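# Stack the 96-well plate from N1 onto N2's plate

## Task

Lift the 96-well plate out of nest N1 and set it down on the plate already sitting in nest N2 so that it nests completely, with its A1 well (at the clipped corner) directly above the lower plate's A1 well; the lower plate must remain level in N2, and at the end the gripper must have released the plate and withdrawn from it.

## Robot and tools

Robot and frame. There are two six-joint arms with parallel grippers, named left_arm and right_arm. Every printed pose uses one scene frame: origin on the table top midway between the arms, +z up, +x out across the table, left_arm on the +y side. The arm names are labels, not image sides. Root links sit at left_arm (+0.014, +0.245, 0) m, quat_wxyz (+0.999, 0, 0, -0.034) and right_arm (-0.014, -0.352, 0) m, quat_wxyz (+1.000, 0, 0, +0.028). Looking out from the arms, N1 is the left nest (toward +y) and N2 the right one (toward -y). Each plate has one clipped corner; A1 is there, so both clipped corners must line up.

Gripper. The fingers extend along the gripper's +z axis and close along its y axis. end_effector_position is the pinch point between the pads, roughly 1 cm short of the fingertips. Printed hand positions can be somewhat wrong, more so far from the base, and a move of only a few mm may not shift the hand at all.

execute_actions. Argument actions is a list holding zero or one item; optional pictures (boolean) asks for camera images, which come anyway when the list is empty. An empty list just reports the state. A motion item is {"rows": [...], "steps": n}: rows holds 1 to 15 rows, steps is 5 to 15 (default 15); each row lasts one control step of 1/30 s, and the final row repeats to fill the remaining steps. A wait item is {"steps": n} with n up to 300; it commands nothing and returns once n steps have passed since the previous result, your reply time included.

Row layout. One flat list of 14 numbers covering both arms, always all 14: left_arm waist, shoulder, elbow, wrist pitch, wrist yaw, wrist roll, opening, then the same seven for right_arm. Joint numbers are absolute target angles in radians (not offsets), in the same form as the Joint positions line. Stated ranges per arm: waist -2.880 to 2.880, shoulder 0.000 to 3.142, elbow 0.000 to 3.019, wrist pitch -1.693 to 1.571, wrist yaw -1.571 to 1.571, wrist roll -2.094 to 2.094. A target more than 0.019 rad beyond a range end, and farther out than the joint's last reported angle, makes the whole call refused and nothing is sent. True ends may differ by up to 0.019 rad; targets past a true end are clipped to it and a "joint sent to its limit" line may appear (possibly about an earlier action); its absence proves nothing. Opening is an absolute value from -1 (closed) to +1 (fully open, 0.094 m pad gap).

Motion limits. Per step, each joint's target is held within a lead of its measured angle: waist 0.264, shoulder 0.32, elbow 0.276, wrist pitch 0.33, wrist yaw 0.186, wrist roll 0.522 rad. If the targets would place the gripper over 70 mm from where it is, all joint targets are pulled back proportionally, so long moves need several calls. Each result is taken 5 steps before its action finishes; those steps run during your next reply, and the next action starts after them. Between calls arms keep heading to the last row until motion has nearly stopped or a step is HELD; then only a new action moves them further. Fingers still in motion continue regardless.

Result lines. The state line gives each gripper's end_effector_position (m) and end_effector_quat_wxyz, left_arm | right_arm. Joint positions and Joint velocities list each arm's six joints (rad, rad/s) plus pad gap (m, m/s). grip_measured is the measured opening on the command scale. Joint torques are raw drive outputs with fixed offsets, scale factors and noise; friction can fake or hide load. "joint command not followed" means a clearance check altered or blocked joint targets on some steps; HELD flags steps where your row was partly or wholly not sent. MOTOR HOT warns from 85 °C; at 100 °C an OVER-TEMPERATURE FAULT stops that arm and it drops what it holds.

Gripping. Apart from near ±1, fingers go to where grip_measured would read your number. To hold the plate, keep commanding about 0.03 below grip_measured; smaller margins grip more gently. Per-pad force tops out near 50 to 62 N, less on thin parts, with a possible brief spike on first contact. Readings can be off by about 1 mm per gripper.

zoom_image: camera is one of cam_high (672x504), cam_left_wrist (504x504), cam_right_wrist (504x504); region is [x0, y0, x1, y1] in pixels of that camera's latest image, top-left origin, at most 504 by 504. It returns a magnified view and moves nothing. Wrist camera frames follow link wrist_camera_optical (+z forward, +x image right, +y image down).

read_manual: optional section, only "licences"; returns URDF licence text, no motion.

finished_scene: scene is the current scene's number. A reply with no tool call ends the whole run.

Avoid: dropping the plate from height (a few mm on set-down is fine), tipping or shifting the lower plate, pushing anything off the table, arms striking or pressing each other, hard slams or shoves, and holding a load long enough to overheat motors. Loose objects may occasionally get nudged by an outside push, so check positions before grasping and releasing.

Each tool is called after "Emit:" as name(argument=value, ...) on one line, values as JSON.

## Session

Emit:
execute_actions(actions=[])

Scene clock: 0.00 s of 13200.00 s.
left_arm: end_effector_position=(+0.4411, +0.4629, +0.3657) grip_measured=+1.000 end_effector_quat_wxyz=(+0.382, +0.539, +0.542, +0.520) | right_arm: end_effector_position=(+0.5160, -0.7493, +0.2949) grip_measured=+1.000 end_effector_quat_wxyz=(+0.309, +0.090, +0.930, +0.179)
Joint positions: left_arm=[0.705 1.003 0.799 0.014 0.476 1.807 0.094] | right_arm=[-0.862  1.916  1.996 -1.363 -0.681 -0.51   0.094]
Joint velocities: left_arm=[ 0.005 -0.005 -0.002 -0.022 -0.007  0.007  0.   ] | right_arm=[ 0.005 -0.005  0.002 -0.007  0.051 -0.022  0.   ]
Joint torques (N m, as the arm reports them, + toward a larger angle): no reading

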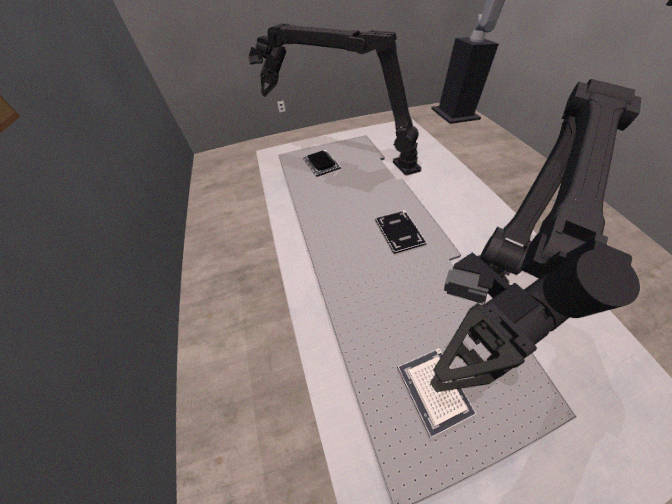

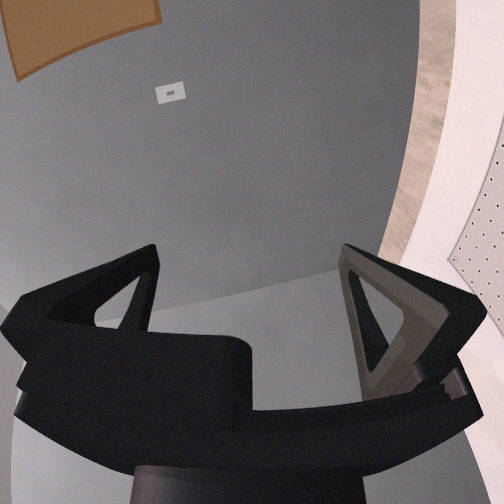

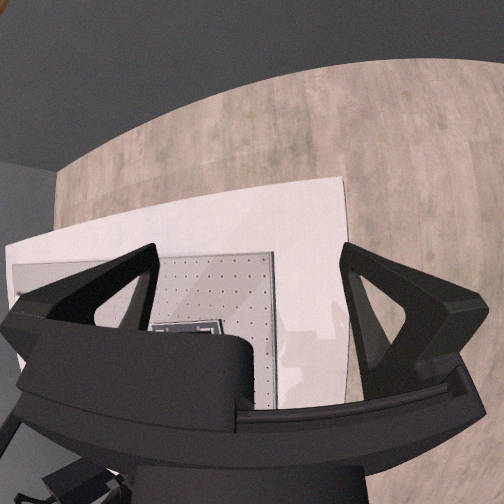

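Emit:
execute_actions(actions=[{"rows":[[0.685,1.2,0.95,-0.8,0,0,1,-0.6,1.55,1.5,-1.3,0,0.5,1]]}])

Emit:
execute_actions(actions=[{"rows":[[0.685,1.46,1.095,-1.2,0,-1.05,1,-0.456,1.43,1.075,-1.195,0,1.1,1]]}])

Emit:
execute_actions(actions=[{"steps":35}], pictures=true)

Emit:
zoom_image(camera="cam_left_wrist", region=[110,30,390,310])

Emit:
zoom_image(camera="cam_right_wrist", region=[110,30,390,310])

Scene clock: 0.63 s of 13200.00 s.
left_arm: end_effector_position=(+0.3734, +0.5019, +0.1785) grip_measured=+1.000 end_effector_quat_wxyz=(+0.185, +0.102, +0.964, +0.162) | right_arm: end_effector_position=(+0.4389, -0.6314, +0.2200) grip_measured=+1.000 end_effector_quat_wxyz=(+0.083, +0.300, +0.950, +0.027)
Joint positions: left_arm=[ 0.691  1.232  0.925 -0.766  0.004  0.834  0.094] | right_arm=[-0.639  1.642  1.535 -1.318 -0.097  0.037  0.094]
Joint velocities: left_arm=[-0.015  0.054 -0.085 -0.452 -0.037 -2.762  0.   ] | right_arm=[ 1.118 -0.933 -1.223 -0.007  2.366  2.806  0.   ]
Joint torques (N m, as the arm reports them, + toward a larger angle): left_arm=[-1.12 -9.65 10.51  0.96 -0.18 -0.09] | right_arm=[ -4.73 -19.05  13.84   1.49  -0.3    0.07]
Steps of this call (steps 1 to 9: nothing new was sent; steps 10 to 19: the first 10 steps of this action). Readings (joint positions):
10: left_arm=[0.700 1.014 0.817 -0.051 0.390 1.726] | right_arm=[-0.856 1.907 1.977 -1.354 -0.648 -0.480]
11: left_arm=[0.696 1.041 0.855 -0.158 0.288 1.628] | right_arm=[-0.849 1.886 1.939 -1.345 -0.609 -0.445]
13: left_arm=[0.690 1.119 0.927 -0.361 0.083 1.428] | right_arm=[-0.819 1.839 1.852 -1.340 -0.528 -0.371]
17: left_arm=[0.691 1.217 0.939 -0.707 0.004 1.031] | right_arm=[-0.712 1.713 1.641 -1.323 -0.298 -0.155]
19: the state above

Scene clock: 1.13 s of 13200.00 s.
left_arm: end_effector_position=(+0.3434, +0.4804, +0.1124) grip_measured=+1.000 end_effector_quat_wxyz=(-0.013, -0.587, +0.809, -0.002) | right_arm: end_effector_position=(+0.3383, -0.4970, +0.1213) grip_measured=+1.000 end_effector_quat_wxyz=(-0.022, +0.624, +0.781, -0.005)
Joint positions: left_arm=[ 0.691  1.497  1.079 -1.179  0.003 -0.632  0.094] | right_arm=[-0.445  1.441  1.043 -1.219 -0.002  0.96   0.094]
Joint velocities: left_arm=[-0.015 -0.024 -0.022 -0.11   0.022 -2.733  0.   ] | right_arm=[ 0.044  0.034 -0.095 -0.012  0.037  0.93   0.   ]
Joint torques (N m, as the arm reports them, + toward a larger angle): left_arm=[ -1.22 -12.35   8.34  -0.59  -0.32  -0.05] | right_arm=[ -3.21 -12.04  12.34   1.32   0.2    0.09]
Steps of this call (steps 1 to 5: the last 5 steps of your previous action; steps 6 to 15: the first 10 steps of this action). Readings (joint positions):
6: left_arm=[0.691 1.229 0.949 -0.853 0.003 0.257] | right_arm=[-0.547 1.548 1.453 -1.284 -0.004 0.410]
7: left_arm=[0.691 1.267 0.997 -0.969 0.003 0.158] | right_arm=[-0.542 1.516 1.394 -1.248 -0.002 0.483]
9: left_arm=[0.691 1.364 1.071 -1.104 0.003 -0.040] | right_arm=[-0.518 1.463 1.263 -1.228 -0.002 0.614]
13: left_arm=[0.691 1.483 1.082 -1.169 0.003 -0.435] | right_arm=[-0.458 1.435 1.069 -1.219 -0.002 0.886]
15: the state above

Scene clock: 2.30 s of 13200.00 s.
left_arm: end_effector_position=(+0.3429, +0.4801, +0.1278) grip_measured=+1.000 end_effector_quat_wxyz=(-0.005, +0.737, -0.675, +0.003) | right_arm: end_effector_position=(+0.3412, -0.4997, +0.1218) grip_measured=+1.000 end_effector_quat_wxyz=(-0.015, +0.675, +0.738, -0.004)
Joint positions: left_arm=[ 0.691  1.457  1.079 -1.183  0.003 -1.035  0.094] | right_arm=[-0.449  1.44   1.044 -1.205 -0.002  1.089  0.094]
Joint velocities: left_arm=[ 0.005  0.005 -0.002  0.007 -0.037 -0.051  0.   ] | right_arm=[ 0.005  0.015  0.002 -0.012 -0.095 -0.037  0.   ]
Joint torques (N m, as the arm reports them, + toward a larger angle): left_arm=[-1.09 -9.04  8.48 -0.68 -0.35 -0.11] | right_arm=[ -2.86 -12.35  11.79   0.84   0.19   0.12]
Kept back: nothing.
Steps of this call (steps 1 to 5: the last 5 steps of your previous action; steps 6 to 35: the robot went on to your last target). Readings (joint positions):
1: left_arm=[0.691 1.496 1.079 -1.182 0.003 -0.713] | right_arm=[-0.445 1.441 1.043 -1.217 -0.002 0.986]
2: left_arm=[0.691 1.491 1.079 -1.182 0.003 -0.778] | right_arm=[-0.446 1.441 1.044 -1.212 -0.002 1.007]
4: left_arm=[0.691 1.478 1.079 -1.183 0.003 -0.872] | right_arm=[-0.448 1.440 1.044 -1.206 -0.002 1.036]
8: left_arm=[0.691 1.459 1.079 -1.183 0.003 -0.969] | right_arm=[-0.449 1.440 1.044 -1.205 -0.002 1.067]
35: the state above

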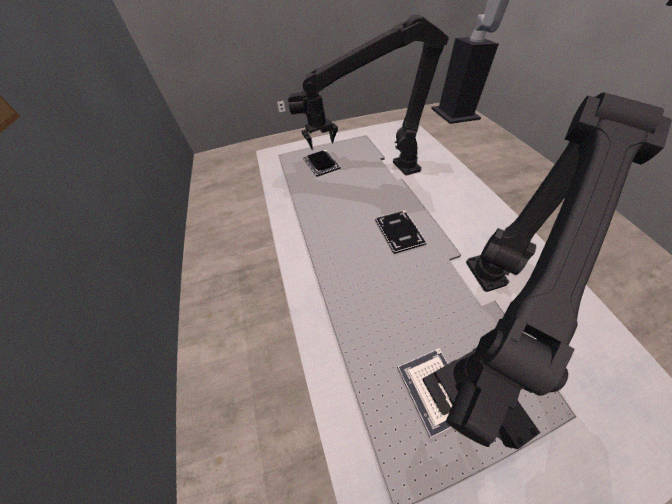

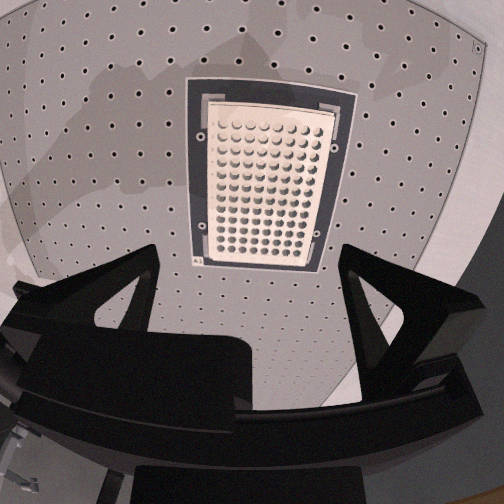

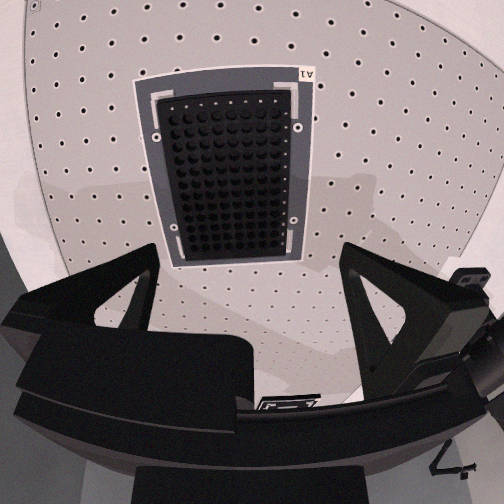

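Region (110, 30, 390, 310) of cam_left_wrist's 504x504 image, scaled by 1.800, with more detail than that image has.

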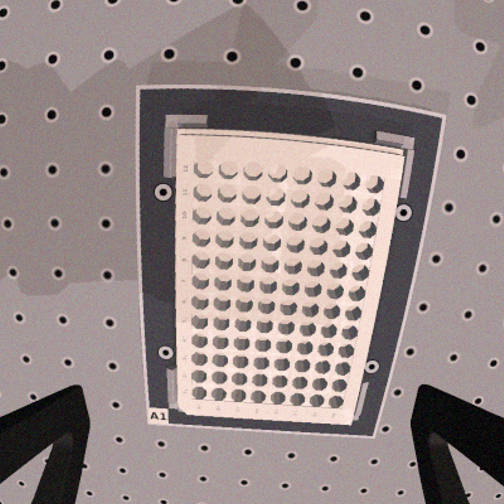

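Region (110, 30, 390, 310) of cam_right_wrist's 504x504 image, scaled by 1.800, with more detail than that image has.

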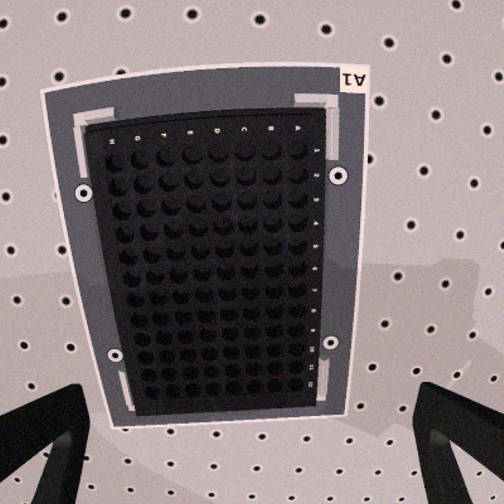

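Emit:
execute_actions(actions=[{"rows":[[0.68,1.48,1.065,-1.13,0,-0.976,1,-0.456,1.43,1.06,-1.195,0,0.5,1],[0.675,1.5,1.055,-1.11,0,-0.976,1,-0.456,1.43,1.06,-1.195,0,0.5,1],[0.67,1.515,1.045,-1.09,0,-0.976,1,-0.456,1.43,1.06,-1.195,0,0.5,1],[0.665,1.53,1.035,-1.06,0,-0.976,1,-0.456,1.43,1.06,-1.195,0,0.5,1],[0.663,1.545,1.03,-1.04,0,-0.976,1,-0.456,1.43,1.06,-1.195,0,0.5,1],[0.663,1.555,1.026,-1.018,0,-0.976,1,-0.456,1.43,1.06,-1.195,0,-1.13,1]]}])

Emit:
execute_actions(actions=[{"steps":12}], pictures=true)

Scene clock: 2.90 s of 13200.00 s.
left_arm: end_effector_position=(+0.3574, +0.4793, +0.0742) grip_measured=+1.000 end_effector_quat_wxyz=(-0.004, +0.716, -0.698, +0.002) | right_arm: end_effector_position=(+0.3412, -0.5000, +0.1217) grip_measured=+1.000 end_effector_quat_wxyz=(-0.015, +0.303, +0.953, +0.002)
Joint positions: left_arm=[ 0.669  1.55   1.028 -1.039  0.003 -0.996  0.094] | right_arm=[-0.45   1.44   1.044 -1.204 -0.002  0.222  0.094]
Joint velocities: left_arm=[-0.024  0.278 -0.1    0.071  0.007  0.125  0.   ] | right_arm=[ 0.005 -0.005  0.002 -0.007  0.051 -2.733  0.   ]
Joint torques (N m, as the arm reports them, + toward a larger angle): left_arm=[ -0.96 -11.14   7.14   0.54  -0.31   0.22] | right_arm=[ -2.53 -12.45  10.3    0.83   0.11  -0.02]
Steps of this call (steps 1 to 8: the robot went on to your last target; steps 9 to 18: the first 10 steps of this action). Readings (joint positions):
9: left_arm=[0.691 1.457 1.078 -1.176 0.003 -1.028] | right_arm=[-0.449 1.440 1.044 -1.205 -0.002 1.003]
10: left_arm=[0.690 1.458 1.073 -1.161 0.003 -1.021] | right_arm=[-0.449 1.440 1.044 -1.205 -0.002 0.907]
12: left_arm=[0.686 1.468 1.062 -1.122 0.003 -1.010] | right_arm=[-0.449 1.440 1.044 -1.204 -0.002 0.763]
16: left_arm=[0.672 1.525 1.036 -1.049 0.003 -0.998] | right_arm=[-0.450 1.440 1.044 -1.204 -0.002 0.421]
18: the state above

Scene clock: 3.30 s of 13200.00 s.
left_arm: end_effector_position=(+0.3552, +0.4776, +0.0677) grip_measured=+1.000 end_effector_quat_wxyz=(+0.003, +0.714, -0.700, +0.001) | right_arm: end_effector_position=(+0.3412, -0.5000, +0.1217) grip_measured=+1.000 end_effector_quat_wxyz=(-0.011, -0.247, +0.969, +0.010)
Joint positions: left_arm=[ 0.668  1.561  1.021 -1.036  0.003 -0.991  0.094] | right_arm=[-0.45   1.44   1.044 -1.204 -0.002 -0.892  0.094]
Joint velocities: left_arm=[-0.005 -0.005  0.022 -0.002 -0.037 -0.051  0.   ] | right_arm=[-0.005 -0.015 -0.002  0.002 -0.037 -1.56   0.   ]
Joint torques (N m, as the arm reports them, + toward a larger angle): left_arm=[ -1.08 -10.5    7.11   0.57  -0.31   0.2 ] | right_arm=[ -2.65 -12.39  10.27   0.72   0.01  -0.02]
Kept back: nothing.
Steps of this call (steps 1 to 5: the last 5 steps of your previous action; steps 6 to 12: the robot went on to your last target). Readings (joint positions):
1: left_arm=[0.668 1.558 1.024 -1.038 0.003 -0.994] | right_arm=[-0.450 1.440 1.044 -1.204 -0.002 0.122]
2: left_arm=[0.668 1.562 1.022 -1.038 0.003 -0.994] | right_arm=[-0.450 1.440 1.044 -1.204 -0.002 0.023]
4: left_arm=[0.668 1.562 1.021 -1.038 0.003 -0.993] | right_arm=[-0.450 1.440 1.044 -1.204 -0.002 -0.176]
8: left_arm=[0.668 1.561 1.021 -1.036 0.003 -0.991] | right_arm=[-0.450 1.440 1.044 -1.204 -0.002 -0.575]
12: the state above

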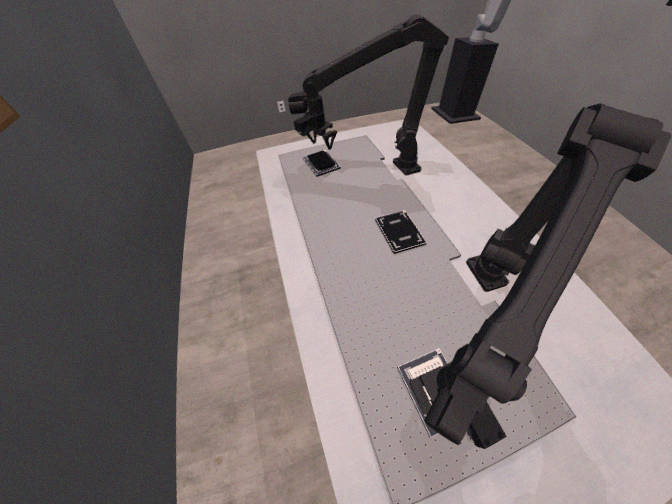

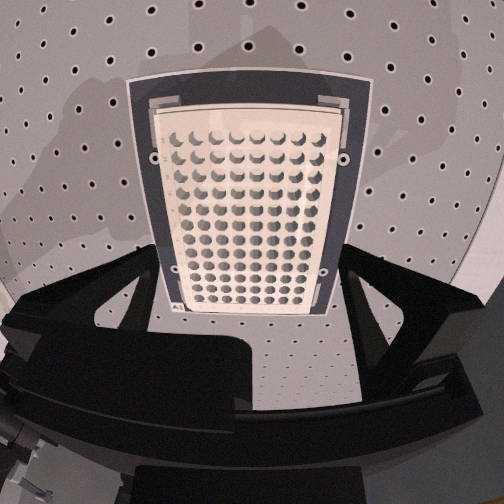

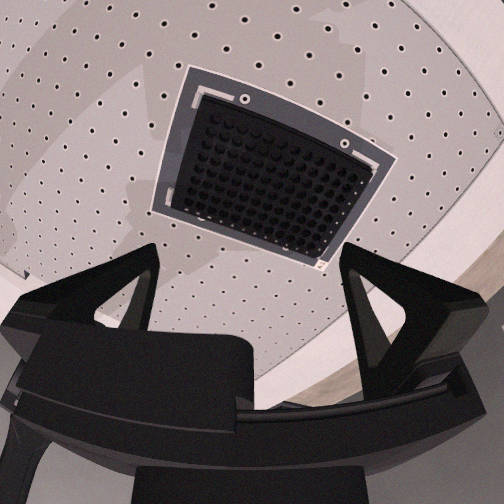

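Emit:
execute_actions(actions=[{"rows":[[0.665,1.582,1.013,-1.012,0,-0.98,1,-0.456,1.43,1.06,-1.195,0,-1.13,1],[0.665,1.587,1.008,-1.006,0,-0.98,1,-0.456,1.43,1.06,-1.195,0,-1.13,1],[0.665,1.592,1.003,-0.998,0,-0.98,1,-0.456,1.43,1.06,-1.195,0,-1.13,1],[0.665,1.597,0.998,-0.99,0,-0.98,1,-0.456,1.43,1.06,-1.195,0,-1.13,1],[0.665,1.603,0.993,-0.98,0,-0.98,1,-0.456,1.43,1.06,-1.195,0,-1.13,1],[0.665,1.608,0.989,-0.97,0,-0.98,1,-0.456,1.43,1.06,-1.195,0,-1.13,1],[0.665,1.608,0.989,-0.96,0,-0.98,1,-0.456,1.43,1.06,-1.195,0,-1.13,1],[0.665,1.608,0.989,-0.947,0,-0.98,1,-0.456,1.43,1.06,-1.195,0,-1.13,1]]}])

Emit:
execute_actions(actions=[{"steps":8}], pictures=true)

Scene clock: 3.83 s of 13200.00 s.
left_arm: end_effector_position=(+0.3548, +0.4773, +0.0458) grip_measured=+1.000 end_effector_quat_wxyz=(+0.002, +0.714, -0.700, +0.001) | right_arm: end_effector_position=(+0.3412, -0.5000, +0.1217) grip_measured=+1.000 end_effector_quat_wxyz=(-0.010, -0.352, +0.936, +0.011)
Joint positions: left_arm=[ 0.668  1.592  0.991 -0.973  0.003 -0.991  0.094] | right_arm=[-0.45   1.44   1.044 -1.204 -0.002 -1.113  0.094]
Joint velocities: left_arm=[ 0.005  0.132 -0.037  0.095 -0.022  0.007  0.   ] | right_arm=[-0.015 -0.005 -0.007 -0.002  0.022 -0.022  0.   ]
Joint torques (N m, as the arm reports them, + toward a larger angle): left_arm=[-0.92 -9.71  6.55  0.58 -0.31  0.16] | right_arm=[ -2.74 -11.81  10.34   0.71  -0.02  -0.08]
Steps of this call (steps 1 to 6: the robot went on to your last target; steps 7 to 16: the first 10 steps of this action). Readings (joint positions):
7: left_arm=[0.668 1.561 1.020 -1.035 0.003 -0.991] | right_arm=[-0.450 1.440 1.044 -1.204 -0.002 -1.072]
8: left_arm=[0.668 1.561 1.019 -1.031 0.003 -0.991] | right_arm=[-0.450 1.440 1.044 -1.204 -0.002 -1.081]
10: left_arm=[0.668 1.563 1.013 -1.020 0.003 -0.991] | right_arm=[-0.450 1.440 1.044 -1.204 -0.002 -1.095]
14: left_arm=[0.668 1.581 0.996 -0.986 0.003 -0.991] | right_arm=[-0.450 1.440 1.044 -1.204 -0.002 -1.109]
16: the state above

Scene clock: 4.10 s of 13200.00 s.
left_arm: end_effector_position=(+0.3561, +0.4783, +0.0445) grip_measured=+1.000 end_effector_quat_wxyz=(-0.001, +0.714, -0.700, +0.001) | right_arm: end_effector_position=(+0.3412, -0.5000, +0.1217) grip_measured=+1.000 end_effector_quat_wxyz=(-0.010, -0.354, +0.935, +0.011)
Joint positions: left_arm=[ 0.668  1.595  0.991 -0.964  0.002 -0.991  0.094] | right_arm=[-0.45   1.44   1.044 -1.204 -0.002 -1.118  0.094]
Joint velocities: left_arm=[ 0.005  0.005  0.002  0.022  0.022 -0.007  0.   ] | right_arm=[-0.005 -0.015 -0.022 -0.022 -0.007 -0.066  0.   ]
Joint torques (N m, as the arm reports them, + toward a larger angle): left_arm=[-1.07 -9.5   6.38  0.55 -0.3   0.16] | right_arm=[ -2.64 -11.79  10.38   0.76   0.01  -0.05]
Kept back: nothing.
Steps of this call (steps 1 to 5: the last 5 steps of your previous action; steps 6 to 8: the robot went on to your last target). Readings (joint positions):
1: left_arm=[0.668 1.595 0.991 -0.971 0.003 -0.991] | right_arm=[-0.450 1.440 1.044 -1.204 -0.002 -1.114]
2: left_arm=[0.668 1.595 0.991 -0.968 0.002 -0.991] | right_arm=[-0.450 1.440 1.044 -1.204 -0.002 -1.115]
4: left_arm=[0.668 1.595 0.991 -0.966 0.002 -0.991] | right_arm=[-0.450 1.440 1.044 -1.204 -0.002 -1.116]
8: the state above

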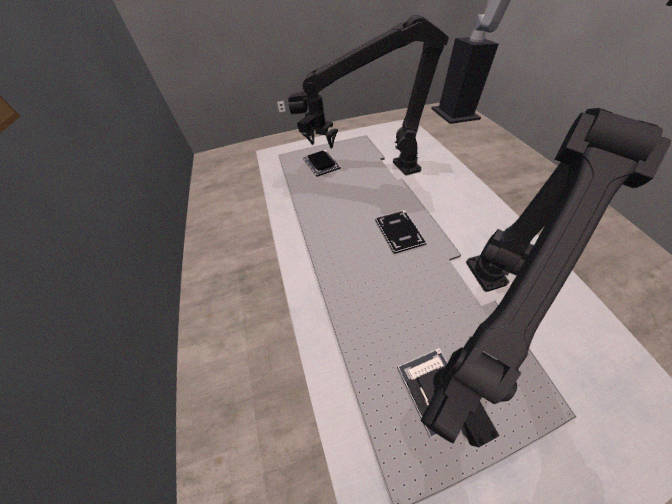

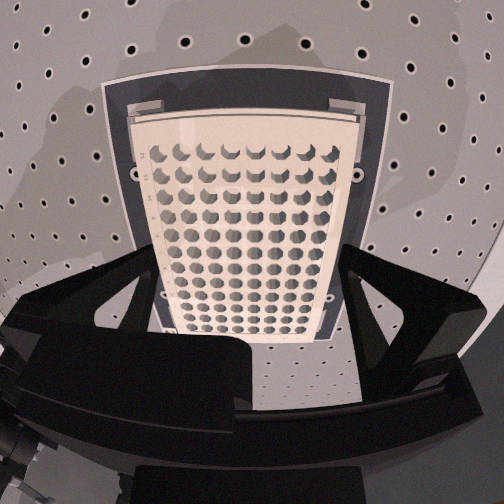

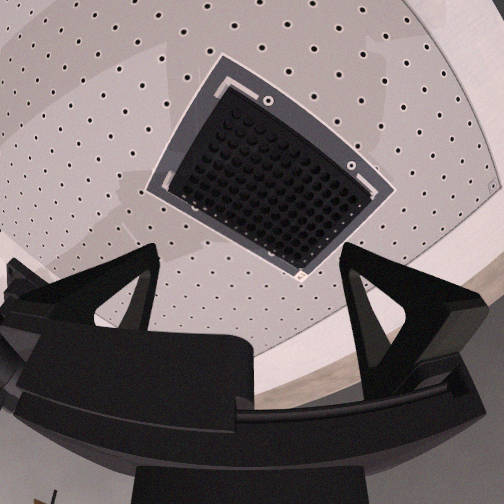

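Emit:
execute_actions(actions=[{"rows":[[0.668,1.6,0.978,-0.97,0,-0.99,0.93,-0.456,1.43,1.06,-1.195,0,-1.13,1]],"steps":9}])

Emit:
execute_actions(actions=[{"rows":[[0.668,1.6,0.985,-0.97,0,-0.99,0.85,-0.456,1.43,1.06,-1.195,0,-1.13,1],[0.668,1.6,0.985,-0.97,0,-0.99,0.8,-0.456,1.43,1.06,-1.195,0,-1.13,1],[0.668,1.6,0.985,-0.97,0,-0.99,0.7,-0.456,1.43,1.06,-1.195,0,-1.13,1]],"steps":11}])

Emit:
execute_actions(actions=[{"rows":[[0.668,1.585,1.01,-0.97,0,-0.99,0.7,-0.456,1.43,1.06,-1.195,0,-1.13,1],[0.668,1.576,1.02,-0.975,0,-0.99,0.7,-0.456,1.43,1.06,-1.195,0,-1.13,1],[0.668,1.567,1.028,-0.985,0,-0.99,0.7,-0.456,1.43,1.06,-1.195,0,-1.13,1],[0.668,1.558,1.036,-0.995,0,-0.99,0.7,-0.456,1.43,1.06,-1.195,0,-1.13,1],[0.668,1.549,1.044,-1.01,0,-0.99,0.7,-0.456,1.43,1.06,-1.195,0,-1.13,1],[0.668,1.54,1.052,-1.025,0,-0.99,0.7,-0.456,1.43,1.06,-1.195,0,-1.13,1],[0.668,1.53,1.061,-1.045,0,-0.99,0.7,-0.456,1.43,1.06,-1.195,0,-1.13,1],[0.668,1.52,1.071,-1.065,0,-0.99,0.7,-0.456,1.43,1.06,-1.195,0,-1.13,1],[0.668,1.52,1.085,-1.09,0,-0.99,0.7,-0.456,1.43,1.06,-1.195,0,-1.13,1],[0.668,1.52,1.11,-1.12,0,-0.99,0.7,-0.456,1.43,1.06,-1.195,0,-1.13,1]]}], pictures=true)

Scene clock: 4.67 s of 13200.00 s.
left_arm: end_effector_position=(+0.3554, +0.4778, +0.0439) grip_measured=+0.933 end_effector_quat_wxyz=(+0.000, +0.714, -0.700, +0.001) | right_arm: end_effector_position=(+0.3412, -0.5000, +0.1217) grip_measured=+1.000 end_effector_quat_wxyz=(-0.010, -0.355, +0.935, +0.011)
Joint positions: left_arm=[ 0.668  1.595  0.989 -0.964  0.002 -0.991  0.091] | right_arm=[-0.45   1.44   1.044 -1.204 -0.002 -1.119  0.094]
Joint velocities: left_arm=[ 0.005 -0.015  0.002  0.002 -0.022 -0.051 -0.001] | right_arm=[ 0.005 -0.005  0.007 -0.012 -0.022 -0.007  0.   ]
Joint torques (N m, as the arm reports them, + toward a larger angle): left_arm=[-0.68 -9.75  5.71 -0.28 -0.3   0.05] | right_arm=[ -3.13 -11.88  10.26   0.82   0.01  -0.08]
Steps of this call (steps 1 to 13: the robot went on to your last target; steps 14 to 17: the first 4 steps of this action). Readings (joint positions):
14: left_arm=[0.668 1.595 0.989 -0.964 0.002 -0.991] | right_arm=[-0.450 1.440 1.044 -1.204 -0.002 -1.119]
15: left_arm=[0.668 1.595 0.989 -0.964 0.002 -0.991] | right_arm=[-0.450 1.440 1.044 -1.204 -0.002 -1.119]
17: the state above

Scene clock: 5.03 s of 13200.00 s.
left_arm: end_effector_position=(+0.3549, +0.4781, +0.0442) grip_measured=+0.763 end_effector_quat_wxyz=(+0.000, +0.714, -0.700, +0.000) | right_arm: end_effector_position=(+0.3412, -0.5000, +0.1217) grip_measured=+1.000 end_effector_quat_wxyz=(-0.010, -0.355, +0.935, +0.011)
Joint positions: left_arm=[ 0.669  1.594  0.988 -0.965  0.    -0.991  0.083] | right_arm=[-0.45   1.44   1.044 -1.204 -0.002 -1.119  0.094]
Joint velocities: left_arm=[-0.015  0.015 -0.012  0.002  0.051 -0.022  0.001] | right_arm=[ 0.005 -0.005  0.002 -0.017 -0.007 -0.022  0.   ]
Joint torques (N m, as the arm reports them, + toward a larger angle): left_arm=[-0.52 -9.63  6.31 -0.24 -0.22  0.06] | right_arm=[ -2.69 -12.03  10.18   0.79  -0.03  -0.1 ]
Steps of this call (steps 1 to 5: the last 5 steps of your previous action; steps 6 to 11: the first 6 steps of this action). Readings (joint positions):
6: left_arm=[0.668 1.595 0.989 -0.964 0.002 -0.991] | right_arm=[-0.450 1.440 1.044 -1.204 -0.002 -1.119]
7: left_arm=[0.668 1.595 0.989 -0.965 0.001 -0.991] | right_arm=[-0.450 1.440 1.044 -1.204 -0.002 -1.119]
9: left_arm=[0.669 1.594 0.988 -0.965 0.000 -0.991] | right_arm=[-0.450 1.440 1.044 -1.204 -0.002 -1.119]
11: the state above

Scene clock: 5.53 s of 13200.00 s.
left_arm: end_effector_position=(+0.3544, +0.4777, +0.0776) grip_measured=+0.763 end_effector_quat_wxyz=(+0.001, +0.714, -0.700, +0.000) | right_arm: end_effector_position=(+0.3412, -0.5000, +0.1217) grip_measured=+1.000 end_effector_quat_wxyz=(-0.010, -0.355, +0.935, +0.011)
Joint positions: left_arm=[ 0.669  1.544  1.031 -1.059  0.    -0.991  0.083] | right_arm=[-0.45   1.44   1.044 -1.204 -0.002 -1.119  0.094]
Joint velocities: left_arm=[ 0.005 -0.239  0.432 -0.73  -0.066  0.022  0.001] | right_arm=[-0.015 -0.005  0.007 -0.007  0.007 -0.081  0.   ]
Joint torques (N m, as the arm reports them, + toward a larger angle): left_arm=[ -0.7  -10.49  10.62  -0.31  -0.23   0.05] | right_arm=[ -2.84 -12.32  10.33   0.73   0.01  -0.08]
Steps of this call (steps 1 to 5: the last 5 steps of your previous action; steps 6 to 15: the first 10 steps of this action). Readings (joint positions):
6: left_arm=[0.669 1.594 0.988 -0.965 0.000 -0.991] | right_arm=[-0.450 1.440 1.044 -1.204 -0.002 -1.119]
7: left_arm=[0.669 1.594 0.988 -0.965 0.000 -0.991] | right_arm=[-0.450 1.440 1.044 -1.204 -0.002 -1.119]
9: left_arm=[0.669 1.589 0.989 -0.969 0.000 -0.991] | right_arm=[-0.450 1.440 1.044 -1.204 -0.002 -1.119]
13: left_arm=[0.669 1.562 1.007 -1.017 0.000 -0.991] | right_arm=[-0.450 1.440 1.044 -1.204 -0.002 -1.119]
15: the state above

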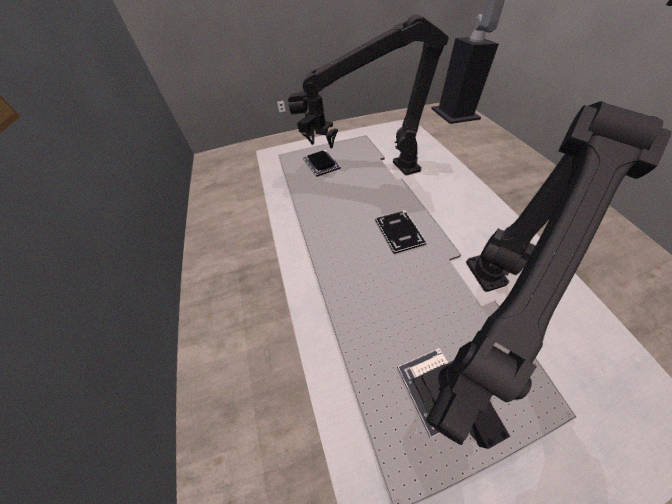

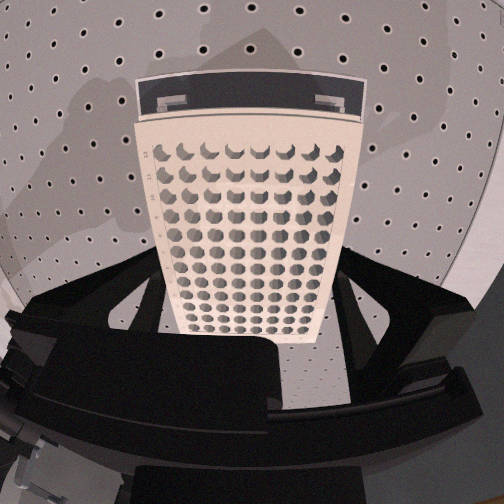

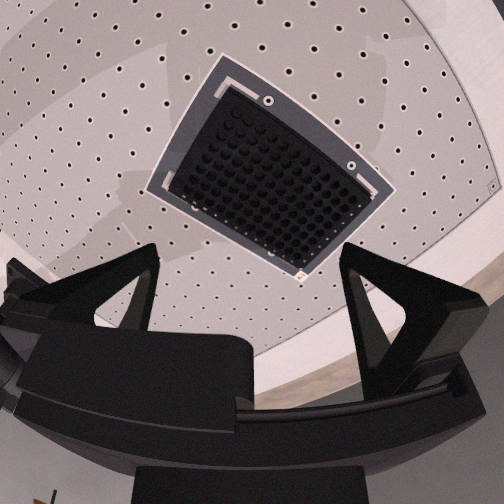

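Emit:
execute_actions(actions=[{"rows":[[0.63,1.54,1.14,-1.145,0,-0.9,0.7,-0.456,1.43,1.06,-1.195,0,-1.13,1],[0.59,1.55,1.16,-1.145,0,-0.8,0.7,-0.456,1.43,1.06,-1.195,0,-1.13,1],[0.55,1.56,1.18,-1.145,0,-0.7,0.7,-0.456,1.43,1.06,-1.195,0,-1.13,1],[0,1.62,1.25,-1.145,0,-0.2,0.7,-0.456,1.43,1.06,-1.195,0,-1.13,1]]}])

Emit:
execute_actions(actions=[{"rows":[[-0.7,1.72,1.34,-1.145,0,0.67,0.7,-0.456,1.43,1.06,-1.195,0,-1.13,1]]}])

Emit:
execute_actions(actions=[{"rows":[[-0.852,1.79,1.395,-1.145,0,0.67,0.7,-0.456,1.43,1.06,-1.195,0,-1.13,1]]}])

Emit:
execute_actions(actions=[{"rows":[[-0.852,1.82,1.385,-1.09,0,0.67,0.7,-0.456,1.43,1.06,-1.195,0,-1.13,1],[-0.852,1.83,1.385,-1.08,0,0.67,0.7,-0.456,1.43,1.06,-1.195,0,-1.13,1],[-0.852,1.84,1.385,-1.07,0,0.67,0.7,-0.456,1.43,1.06,-1.195,0,-1.13,1],[-0.852,1.855,1.385,-1.05,0,0.67,0.7,-0.456,1.43,1.06,-1.195,0,-1.13,1]]}])

Emit:
execute_actions(actions=[{"rows":[[-0.852,1.89,1.385,-1.035,0,0.67,0.7,-0.456,1.43,1.06,-1.195,0,-1.13,1]],"steps":11}])

Emit:
execute_actions(actions=[{"rows":[[-0.852,1.916,1.385,-1.035,0,0.67,0.7,-0.456,1.43,1.06,-1.195,0,-1.13,1]]}], pictures=true)

Scene clock: 6.37 s of 13200.00 s.
left_arm: end_effector_position=(+0.4524, +0.3734, +0.1117) grip_measured=+0.763 end_effector_quat_wxyz=(+0.019, -0.407, +0.913, -0.000) | right_arm: end_effector_position=(+0.3412, -0.5000, +0.1217) grip_measured=+1.000 end_effector_quat_wxyz=(-0.010, -0.355, +0.935, +0.011)
Joint positions: left_arm=[ 0.352  1.587  1.182 -1.127 -0.004 -0.553  0.083] | right_arm=[-0.45   1.44   1.044 -1.204 -0.002 -1.119  0.094]
Joint velocities: left_arm=[-1.509  0.161  0.154  0.002 -0.022  1.15  -0.001] | right_arm=[-0.015  0.005  0.012 -0.012 -0.022  0.007  0.   ]
Joint torques (N m, as the arm reports them, + toward a larger angle): left_arm=[ -1.28 -10.76   9.24  -0.37  -0.08   0.19] | right_arm=[ -3.01 -11.78  10.33   0.81  -0.03  -0.06]
Steps of this call (steps 1 to 5: the last 5 steps of your previous action; steps 6 to 15: the robot went on to your last target; steps 16 to 25: the first 10 steps of this action). Readings (joint positions):
16: left_arm=[0.666 1.512 1.087 -1.108 0.000 -0.978] | right_arm=[-0.450 1.440 1.044 -1.204 -0.002 -1.119]
17: left_arm=[0.659 1.515 1.092 -1.118 -0.001 -0.949] | right_arm=[-0.450 1.440 1.044 -1.204 -0.002 -1.119]
19: left_arm=[0.619 1.531 1.115 -1.127 -0.004 -0.855] | right_arm=[-0.450 1.440 1.044 -1.204 -0.002 -1.119]
23: left_arm=[0.453 1.573 1.168 -1.127 -0.004 -0.642] | right_arm=[-0.450 1.440 1.044 -1.204 -0.002 -1.119]
25: the state above

Scene clock: 6.87 s of 13200.00 s.
left_arm: end_effector_position=(+0.4475, +0.0137, +0.0983) grip_measured=+0.764 end_effector_quat_wxyz=(+0.014, +0.305, +0.952, -0.001) | right_arm: end_effector_position=(+0.3412, -0.5000, +0.1217) grip_measured=+1.000 end_effector_quat_wxyz=(-0.010, -0.355, +0.935, +0.011)
Joint positions: left_arm=[-0.424  1.691  1.276 -1.127 -0.003  0.128  0.083] | right_arm=[-0.45   1.44   1.044 -1.204 -0.002 -1.119  0.094]
Joint velocities: left_arm=[-1.48   0.103 -0.007  0.002 -0.007  1.37  -0.   ] | right_arm=[-0.005  0.005 -0.022 -0.007  0.022  0.022  0.   ]
Joint torques (N m, as the arm reports them, + toward a larger angle): left_arm=[ -0.47 -12.04   9.74  -0.35  -0.04   0.17] | right_arm=[ -2.51 -12.02  10.28   0.77  -0.03  -0.08]
Steps of this call (steps 1 to 5: the last 5 steps of your previous action; steps 6 to 15: the first 10 steps of this action). Readings (joint positions):
6: left_arm=[0.031 1.611 1.204 -1.127 -0.003 -0.331] | right_arm=[-0.450 1.440 1.044 -1.204 -0.002 -1.119]
7: left_arm=[-0.020 1.621 1.218 -1.127 -0.003 -0.280] | right_arm=[-0.450 1.440 1.044 -1.204 -0.002 -1.119]
9: left_arm=[-0.121 1.645 1.246 -1.127 -0.003 -0.179] | right_arm=[-0.450 1.440 1.044 -1.204 -0.002 -1.119]
13: left_arm=[-0.322 1.681 1.274 -1.127 -0.003 0.026] | right_arm=[-0.450 1.440 1.044 -1.204 -0.002 -1.119]
15: the state above

Scene clock: 7.37 s of 13200.00 s.
left_arm: end_effector_position=(+0.3137, -0.1852, +0.0879) grip_measured=+0.764 end_effector_quat_wxyz=(+0.014, +0.714, +0.700, -0.004) | right_arm: end_effector_position=(+0.3412, -0.5000, +0.1217) grip_measured=+1.000 end_effector_quat_wxyz=(-0.010, -0.355, +0.935, +0.011)
Joint positions: left_arm=[-0.894  1.781  1.369 -1.13   0.004  0.63   0.083] | right_arm=[-0.45   1.44   1.044 -1.204 -0.002 -1.119  0.094]
Joint velocities: left_arm=[ 0.21  -0.005 -0.007  0.012 -0.007  0.198 -0.   ] | right_arm=[-0.005 -0.005  0.012 -0.027 -0.066  0.007  0.   ]
Joint torques (N m, as the arm reports them, + toward a larger angle): left_arm=[  1.8  -13.21   9.19  -0.58  -0.2    0.21] | right_arm=[ -2.53 -11.89  10.31   0.73   0.    -0.1 ]
Steps of this call (steps 1 to 5: the last 5 steps of your previous action; steps 6 to 15: the first 10 steps of this action). Readings (joint positions):
6: left_arm=[-0.717 1.714 1.298 -1.128 -0.000 0.460] | right_arm=[-0.450 1.440 1.044 -1.204 -0.002 -1.119]
7: left_arm=[-0.759 1.724 1.314 -1.129 -0.000 0.495] | right_arm=[-0.450 1.440 1.044 -1.204 -0.002 -1.119]
9: left_arm=[-0.837 1.751 1.351 -1.129 0.001 0.553] | right_arm=[-0.450 1.440 1.044 -1.204 -0.002 -1.119]
13: left_arm=[-0.902 1.778 1.369 -1.129 0.004 0.615] | right_arm=[-0.450 1.440 1.044 -1.204 -0.002 -1.119]
15: the state above

Scene clock: 7.87 s of 13200.00 s.
left_arm: end_effector_position=(+0.3402, -0.1797, +0.0557) grip_measured=+0.764 end_effector_quat_wxyz=(+0.012, +0.707, +0.707, -0.003) | right_arm: end_effector_position=(+0.3412, -0.5000, +0.1217) grip_measured=+1.000 end_effector_quat_wxyz=(-0.010, -0.355, +0.935, +0.011)
Joint positions: left_arm=[-0.848  1.845  1.369 -1.069  0.002  0.654  0.083] | right_arm=[-0.45   1.44   1.044 -1.204 -0.002 -1.119  0.094]
Joint velocities: left_arm=[-0.005  0.132  0.012 -0.007 -0.037  0.022 -0.001] | right_arm=[-0.005  0.005 -0.012 -0.002 -0.022 -0.007  0.   ]
Joint torques (N m, as the arm reports them, + toward a larger angle): left_arm=[ -1.   -14.18   8.21   0.68  -0.13   0.22] | right_arm=[ -2.65 -12.05  10.37   0.79   0.02  -0.07]
Steps of this call (steps 1 to 5: the last 5 steps of your previous action; steps 6 to 15: the first 10 steps of this action). Readings (joint positions):
6: left_arm=[-0.850 1.782 1.369 -1.126 0.002 0.649] | right_arm=[-0.450 1.440 1.044 -1.204 -0.002 -1.119]
7: left_arm=[-0.848 1.784 1.369 -1.118 0.002 0.650] | right_arm=[-0.450 1.440 1.044 -1.204 -0.002 -1.119]
9: left_arm=[-0.848 1.795 1.369 -1.096 0.002 0.652] | right_arm=[-0.450 1.440 1.044 -1.204 -0.002 -1.119]
13: left_arm=[-0.848 1.831 1.369 -1.070 0.002 0.654] | right_arm=[-0.450 1.440 1.044 -1.204 -0.002 -1.119]
15: the state above

Scene clock: 8.23 s of 13200.00 s.
left_arm: end_effector_position=(+0.3413, -0.1812, +0.0446) grip_measured=+0.764 end_effector_quat_wxyz=(+0.009, +0.707, +0.707, -0.002) | right_arm: end_effector_position=(+0.3412, -0.5000, +0.1217) grip_measured=+1.000 end_effector_quat_wxyz=(-0.010, -0.355, +0.935, +0.011)
Joint positions: left_arm=[-0.848  1.867  1.369 -1.054  0.002  0.655  0.083] | right_arm=[-0.45   1.44   1.044 -1.204 -0.002 -1.119  0.094]
Joint velocities: left_arm=[-0.015  0.083  0.002 -0.017 -0.007  0.081 -0.   ] | right_arm=[ 0.005  0.005 -0.002  0.002  0.022 -0.037  0.   ]
Joint torques (N m, as the arm reports them, + toward a larger angle): left_arm=[ -1.06 -13.4    8.16   0.63  -0.12   0.21] | right_arm=[ -2.4  -11.84  10.21   0.78  -0.02  -0.05]
Steps of this call (steps 1 to 5: the last 5 steps of your previous action; steps 6 to 11: the first 6 steps of this action). Readings (joint positions):
6: left_arm=[-0.848 1.853 1.369 -1.066 0.002 0.655] | right_arm=[-0.450 1.440 1.044 -1.204 -0.002 -1.119]
7: left_arm=[-0.848 1.855 1.369 -1.062 0.002 0.655] | right_arm=[-0.450 1.440 1.044 -1.204 -0.002 -1.119]
9: left_arm=[-0.848 1.861 1.369 -1.056 0.002 0.655] | right_arm=[-0.450 1.440 1.044 -1.204 -0.002 -1.119]
11: the state above

Scene clock: 8.73 s of 13200.00 s.
left_arm: end_effector_position=(+0.3407, -0.1804, +0.0362) grip_measured=+0.764 end_effector_quat_wxyz=(+0.002, +0.707, +0.707, -0.001) | right_arm: end_effector_position=(+0.3412, -0.5000, +0.1217) grip_measured=+1.000 end_effector_quat_wxyz=(-0.010, -0.355, +0.935, +0.011)
Joint positions: left_arm=[-0.848  1.883  1.369 -1.052  0.001  0.656  0.083] | right_arm=[-0.45   1.44   1.044 -1.204 -0.002 -1.119  0.094]
Joint velocities: left_arm=[-0.015 -0.015 -0.002 -0.002 -0.022  0.022  0.   ] | right_arm=[-0.005  0.005 -0.027 -0.012  0.022  0.007  0.   ]
Joint torques (N m, as the arm reports them, + toward a larger angle): left_arm=[ -1.01 -12.52   8.04   0.59  -0.06   0.21] | right_arm=[ -2.86 -12.01  10.37   0.8   -0.01  -0.1 ]
Steps of this call (steps 1 to 5: the last 5 steps of your previous action; steps 6 to 15: the first 10 steps of this action). Readings (joint positions):
6: left_arm=[-0.848 1.875 1.369 -1.054 0.002 0.655] | right_arm=[-0.450 1.440 1.044 -1.204 -0.002 -1.119]
7: left_arm=[-0.848 1.877 1.369 -1.053 0.002 0.655] | right_arm=[-0.450 1.440 1.044 -1.204 -0.002 -1.119]
9: left_arm=[-0.848 1.883 1.369 -1.052 0.001 0.656] | right_arm=[-0.450 1.440 1.044 -1.204 -0.002 -1.119]
13: left_arm=[-0.848 1.883 1.369 -1.052 0.001 0.656] | right_arm=[-0.450 1.440 1.044 -1.204 -0.002 -1.119]
15: the state above

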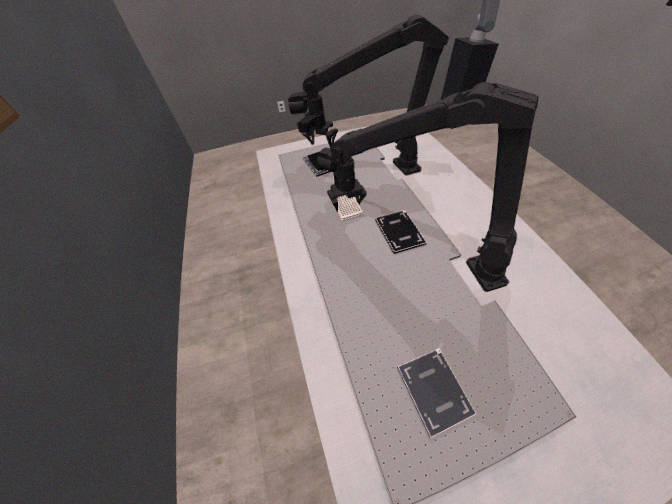

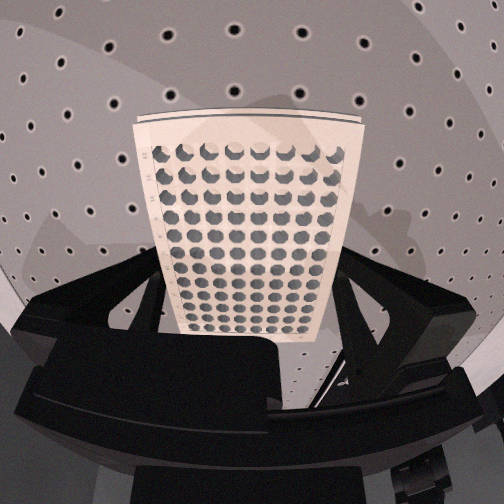

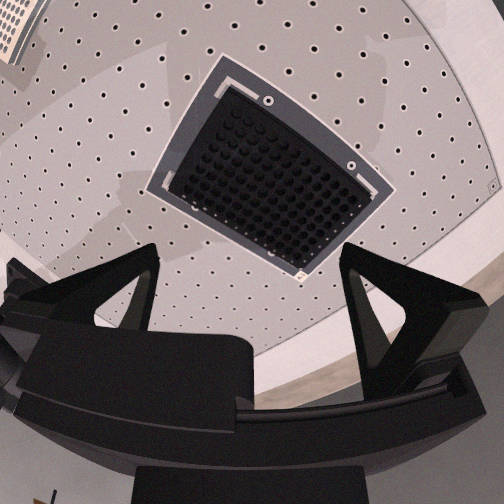

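Emit:
execute_actions(actions=[{"rows":[[-0.852,1.883,1.385,-1.05,0,0.66,0.7,-0.456,1.43,1.06,-1.195,0,-1.1,1],[-0.852,1.883,1.385,-1.05,0,0.66,1,-0.456,1.43,1.06,-1.195,0,-1.1,1]],"steps":7}])

Emit:
execute_actions(actions=[{"rows":[[-0.852,1.8,1.385,-1.075,0,0.66,1,-0.456,1.43,1.06,-1.195,0,-1.1,1]],"steps":9}])

Emit:
execute_actions(actions=[{"rows":[[0.1,1.4,1.2,-1.2,0,0,1,-0.3,1.43,1.06,-1.195,0,-1.1,1]]}])

Emit:
execute_actions(actions=[{"rows":[[0.1,1.4,1.2,-1.2,0,0,1,0.41,1.48,1.01,-1.08,0,-1.1,1]]}])

Emit:
execute_actions(actions=[{"rows":[[0.1,1.4,1.2,-1.2,0,0,1,0.41,1.526,0.962,-0.94,0,-1.1,1]]}])

Emit:
execute_actions(actions=[{"steps":10}], pictures=true)

Scene clock: 9.03 s of 13200.00 s.
left_arm: end_effector_position=(+0.3408, -0.1806, +0.0371) grip_measured=+0.918 end_effector_quat_wxyz=(+0.003, +0.707, +0.707, -0.001) | right_arm: end_effector_position=(+0.3412, -0.5000, +0.1217) grip_measured=+1.000 end_effector_quat_wxyz=(-0.010, -0.354, +0.935, +0.011)
Joint positions: left_arm=[-0.848  1.881  1.369 -1.052  0.001  0.656  0.09 ] | right_arm=[-0.45   1.44   1.044 -1.204 -0.002 -1.116  0.094]
Joint velocities: left_arm=[ 0.005 -0.015 -0.012 -0.007 -0.022 -0.037  0.189] | right_arm=[-0.005  0.005  0.017  0.002  0.007 -0.066  0.   ]
Joint torques (N m, as the arm reports them, + toward a larger angle): left_arm=[ -1.   -14.66   8.08   0.1   -0.07   0.1 ] | right_arm=[ -2.66 -11.89  10.23   0.8   -0.02   0.11]
Steps of this call (steps 1 to 5: the last 5 steps of your previous action; steps 6 to 7: the robot went on to your last target; steps 8 to 9: the first 2 steps of this action). Readings (joint positions):
8: left_arm=[-0.848 1.882 1.369 -1.052 0.001 0.656] | right_arm=[-0.450 1.440 1.044 -1.204 -0.002 -1.118]
9: the state above

Scene clock: 9.33 s of 13200.00 s.
left_arm: end_effector_position=(+0.3416, -0.1815, +0.0544) grip_measured=+1.000 end_effector_quat_wxyz=(+0.017, +0.707, +0.707, -0.003) | right_arm: end_effector_position=(+0.3412, -0.5000, +0.1217) grip_measured=+1.000 end_effector_quat_wxyz=(-0.010, -0.352, +0.936, +0.011)
Joint positions: left_arm=[-0.848  1.847  1.368 -1.058  0.001  0.656  0.094] | right_arm=[-0.45   1.44   1.044 -1.204 -0.002 -1.112  0.094]
Joint velocities: left_arm=[-0.005 -0.405  0.002 -0.002 -0.051  0.007  0.   ] | right_arm=[-0.005 -0.005  0.027  0.002 -0.022  0.007  0.   ]
Joint torques (N m, as the arm reports them, + toward a larger angle): left_arm=[ -1.12 -15.95   8.32  -0.61  -0.07   0.1 ] | right_arm=[ -2.72 -11.74  10.35   0.69  -0.03   0.14]
Steps of this call (steps 1 to 5: the last 5 steps of your previous action; steps 6 to 9: the first 4 steps of this action). Readings (joint positions):
6: left_arm=[-0.848 1.876 1.369 -1.052 0.001 0.656] | right_arm=[-0.450 1.440 1.044 -1.204 -0.002 -1.113]
7: left_arm=[-0.848 1.870 1.368 -1.056 0.001 0.656] | right_arm=[-0.450 1.440 1.044 -1.204 -0.002 -1.112]
9: the state above

Scene clock: 9.83 s of 13200.00 s.
left_arm: end_effector_position=(+0.3933, -0.0351, +0.1707) grip_measured=+1.000 end_effector_quat_wxyz=(+0.083, +0.453, +0.888, -0.015) | right_arm: end_effector_position=(+0.3615, -0.4358, +0.1217) grip_measured=+1.000 end_effector_quat_wxyz=(-0.012, -0.432, +0.902, +0.009)
Joint positions: left_arm=[-0.567  1.497  1.232 -1.138  0.003  0.309  0.094] | right_arm=[-0.274  1.44   1.044 -1.204 -0.001 -1.11   0.094]
Joint velocities: left_arm=[ 1.382 -0.825 -0.085 -0.139 -0.022 -0.916  0.   ] | right_arm=[-0.132 -0.005  0.002 -0.017 -0.007 -0.007  0.   ]
Joint torques (N m, as the arm reports them, + toward a larger angle): left_arm=[-0.06 -9.87  7.18 -0.48 -0.14 -0.11] | right_arm=[ -3.73 -11.67  10.36   0.73  -0.08   0.11]
Steps of this call (steps 1 to 5: the last 5 steps of your previous action; steps 6 to 15: the first 10 steps of this action). Readings (joint positions):
6: left_arm=[-0.842 1.773 1.360 -1.059 0.002 0.626] | right_arm=[-0.439 1.440 1.044 -1.204 0.003 -1.111]
7: left_arm=[-0.833 1.751 1.340 -1.066 0.003 0.591] | right_arm=[-0.418 1.440 1.044 -1.204 0.004 -1.110]
9: left_arm=[-0.792 1.691 1.295 -1.088 0.003 0.522] | right_arm=[-0.352 1.440 1.044 -1.204 0.004 -1.110]
13: left_arm=[-0.657 1.558 1.242 -1.125 0.003 0.376] | right_arm=[-0.272 1.440 1.044 -1.204 -0.001 -1.110]
15: the state above

Scene clock: 10.33 s of 13200.00 s.
left_arm: end_effector_position=(+0.4578, +0.2828, +0.2041) grip_measured=+1.000 end_effector_quat_wxyz=(+0.102, -0.023, +0.994, +0.009) | right_arm: end_effector_position=(+0.3746, -0.2554, +0.1044) grip_measured=+1.000 end_effector_quat_wxyz=(+0.013, -0.628, +0.778, -0.009)
Joint positions: left_arm=[ 0.151  1.388  1.202 -1.181 -0.005  0.038  0.094] | right_arm=[ 0.192  1.462  1.017 -1.095  0.006 -1.11   0.094]
Joint velocities: left_arm=[-0.005 -0.015 -0.076 -0.056 -0.022 -0.168  0.   ] | right_arm=[ 1.861  0.015 -0.012  0.095  0.022 -0.022  0.   ]
Joint torques (N m, as the arm reports them, + toward a larger angle): left_arm=[-4.78 -8.34  8.22 -0.18  0.12 -0.07] | right_arm=[ -2.76 -11.34   8.19   0.62  -0.23   0.1 ]
Steps of this call (steps 1 to 5: the last 5 steps of your previous action; steps 6 to 15: the first 10 steps of this action). Readings (joint positions):
6: left_arm=[-0.236 1.392 1.229 -1.156 0.003 0.162] | right_arm=[-0.285 1.440 1.039 -1.189 0.005 -1.110]
7: left_arm=[-0.176 1.388 1.229 -1.157 0.003 0.145] | right_arm=[-0.260 1.440 1.034 -1.166 0.006 -1.110]
9: left_arm=[-0.058 1.387 1.228 -1.159 0.003 0.116] | right_arm=[-0.173 1.446 1.024 -1.133 0.006 -1.110]
13: left_arm=[0.130 1.388 1.209 -1.175 -0.005 0.054] | right_arm=[0.064 1.458 1.017 -1.102 0.006 -1.110]
15: the state above

Scene clock: 10.83 s of 13200.00 s.
left_arm: end_effector_position=(+0.4582, +0.2589, +0.2032) grip_measured=+1.000 end_effector_quat_wxyz=(+0.100, -0.008, +0.995, +0.003) | right_arm: end_effector_position=(+0.3488, -0.1729, +0.0606) grip_measured=+1.000 end_effector_quat_wxyz=(-0.023, +0.707, -0.707, +0.007)
Joint positions: left_arm=[ 0.099  1.388  1.2   -1.183 -0.002  0.016  0.094] | right_arm=[ 0.403  1.523  0.954 -0.954 -0.002 -1.11   0.094]
Joint velocities: left_arm=[-0.005  0.005  0.007 -0.007 -0.051  0.022  0.   ] | right_arm=[-0.015  0.005 -0.002 -0.007 -0.022 -0.037  0.   ]
Joint torques (N m, as the arm reports them, + toward a larger angle): left_arm=[-0.49 -8.42  8.09 -0.28 -0.03 -0.11] | right_arm=[ -2.07 -11.69   9.02   1.03  -0.05   0.1 ]
Steps of this call (steps 1 to 5: the last 5 steps of your previous action; steps 6 to 15: the first 10 steps of this action). Readings (joint positions):
6: left_arm=[0.103 1.388 1.200 -1.183 -0.002 0.021] | right_arm=[0.469 1.466 1.005 -1.056 -0.005 -1.110]
7: left_arm=[0.099 1.388 1.200 -1.183 -0.002 0.020] | right_arm=[0.472 1.469 0.992 -1.014 -0.005 -1.110]
9: left_arm=[0.099 1.388 1.200 -1.183 -0.002 0.018] | right_arm=[0.455 1.488 0.972 -0.971 -0.005 -1.110]
13: left_arm=[0.099 1.388 1.200 -1.183 -0.002 0.016] | right_arm=[0.410 1.521 0.955 -0.955 -0.002 -1.110]
15: the state above

Scene clock: 11.17 s of 13200.00 s.
left_arm: end_effector_position=(+0.4582, +0.2589, +0.2032) grip_measured=+1.000 end_effector_quat_wxyz=(+0.100, -0.008, +0.995, +0.003) | right_arm: end_effector_position=(+0.3494, -0.1724, +0.0606) grip_measured=+1.000 end_effector_quat_wxyz=(-0.024, +0.707, -0.707, +0.007)
Joint positions: left_arm=[ 0.099  1.388  1.2   -1.183 -0.002  0.015  0.094] | right_arm=[ 0.404  1.523  0.954 -0.951 -0.002 -1.11   0.094]
Joint velocities: left_arm=[-0.005 -0.015 -0.017 -0.002 -0.037 -0.022  0.   ] | right_arm=[-0.005 -0.015  0.007 -0.002 -0.007  0.022  0.   ]
Joint torques (N m, as the arm reports them, + toward a larger angle): left_arm=[-0.53 -8.62  8.04 -0.28 -0.03 -0.11] | right_arm=[ -1.64 -11.82   8.98   1.01   0.     0.11]
Kept back: nothing.
Steps of this call (steps 1 to 5: the last 5 steps of your previous action; steps 6 to 10: the robot went on to your last target). Readings (joint positions):
1: left_arm=[0.099 1.388 1.200 -1.183 -0.002 0.015] | right_arm=[0.403 1.523 0.954 -0.953 -0.002 -1.110]
2: left_arm=[0.099 1.388 1.200 -1.183 -0.002 0.015] | right_arm=[0.404 1.523 0.954 -0.952 -0.002 -1.110]
4: left_arm=[0.099 1.388 1.200 -1.183 -0.002 0.015] | right_arm=[0.404 1.523 0.954 -0.951 -0.002 -1.110]
8: left_arm=[0.099 1.388 1.200 -1.183 -0.002 0.015] | right_arm=[0.404 1.523 0.954 -0.951 -0.002 -1.110]
10: the state above

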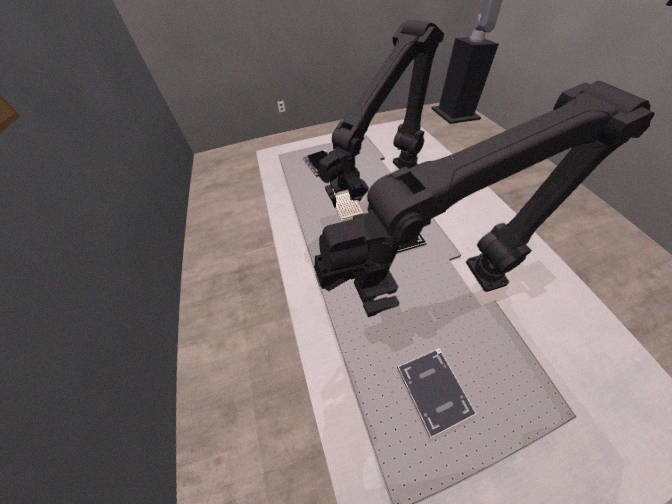

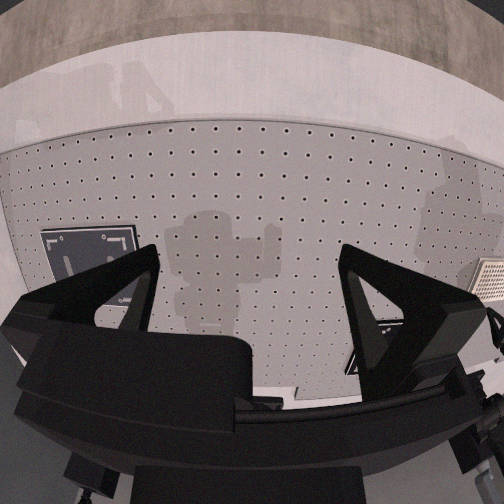

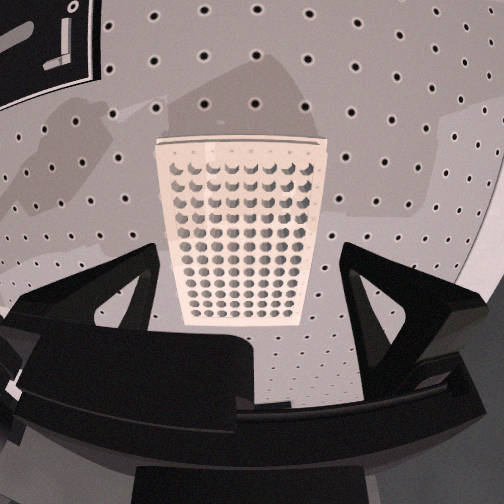

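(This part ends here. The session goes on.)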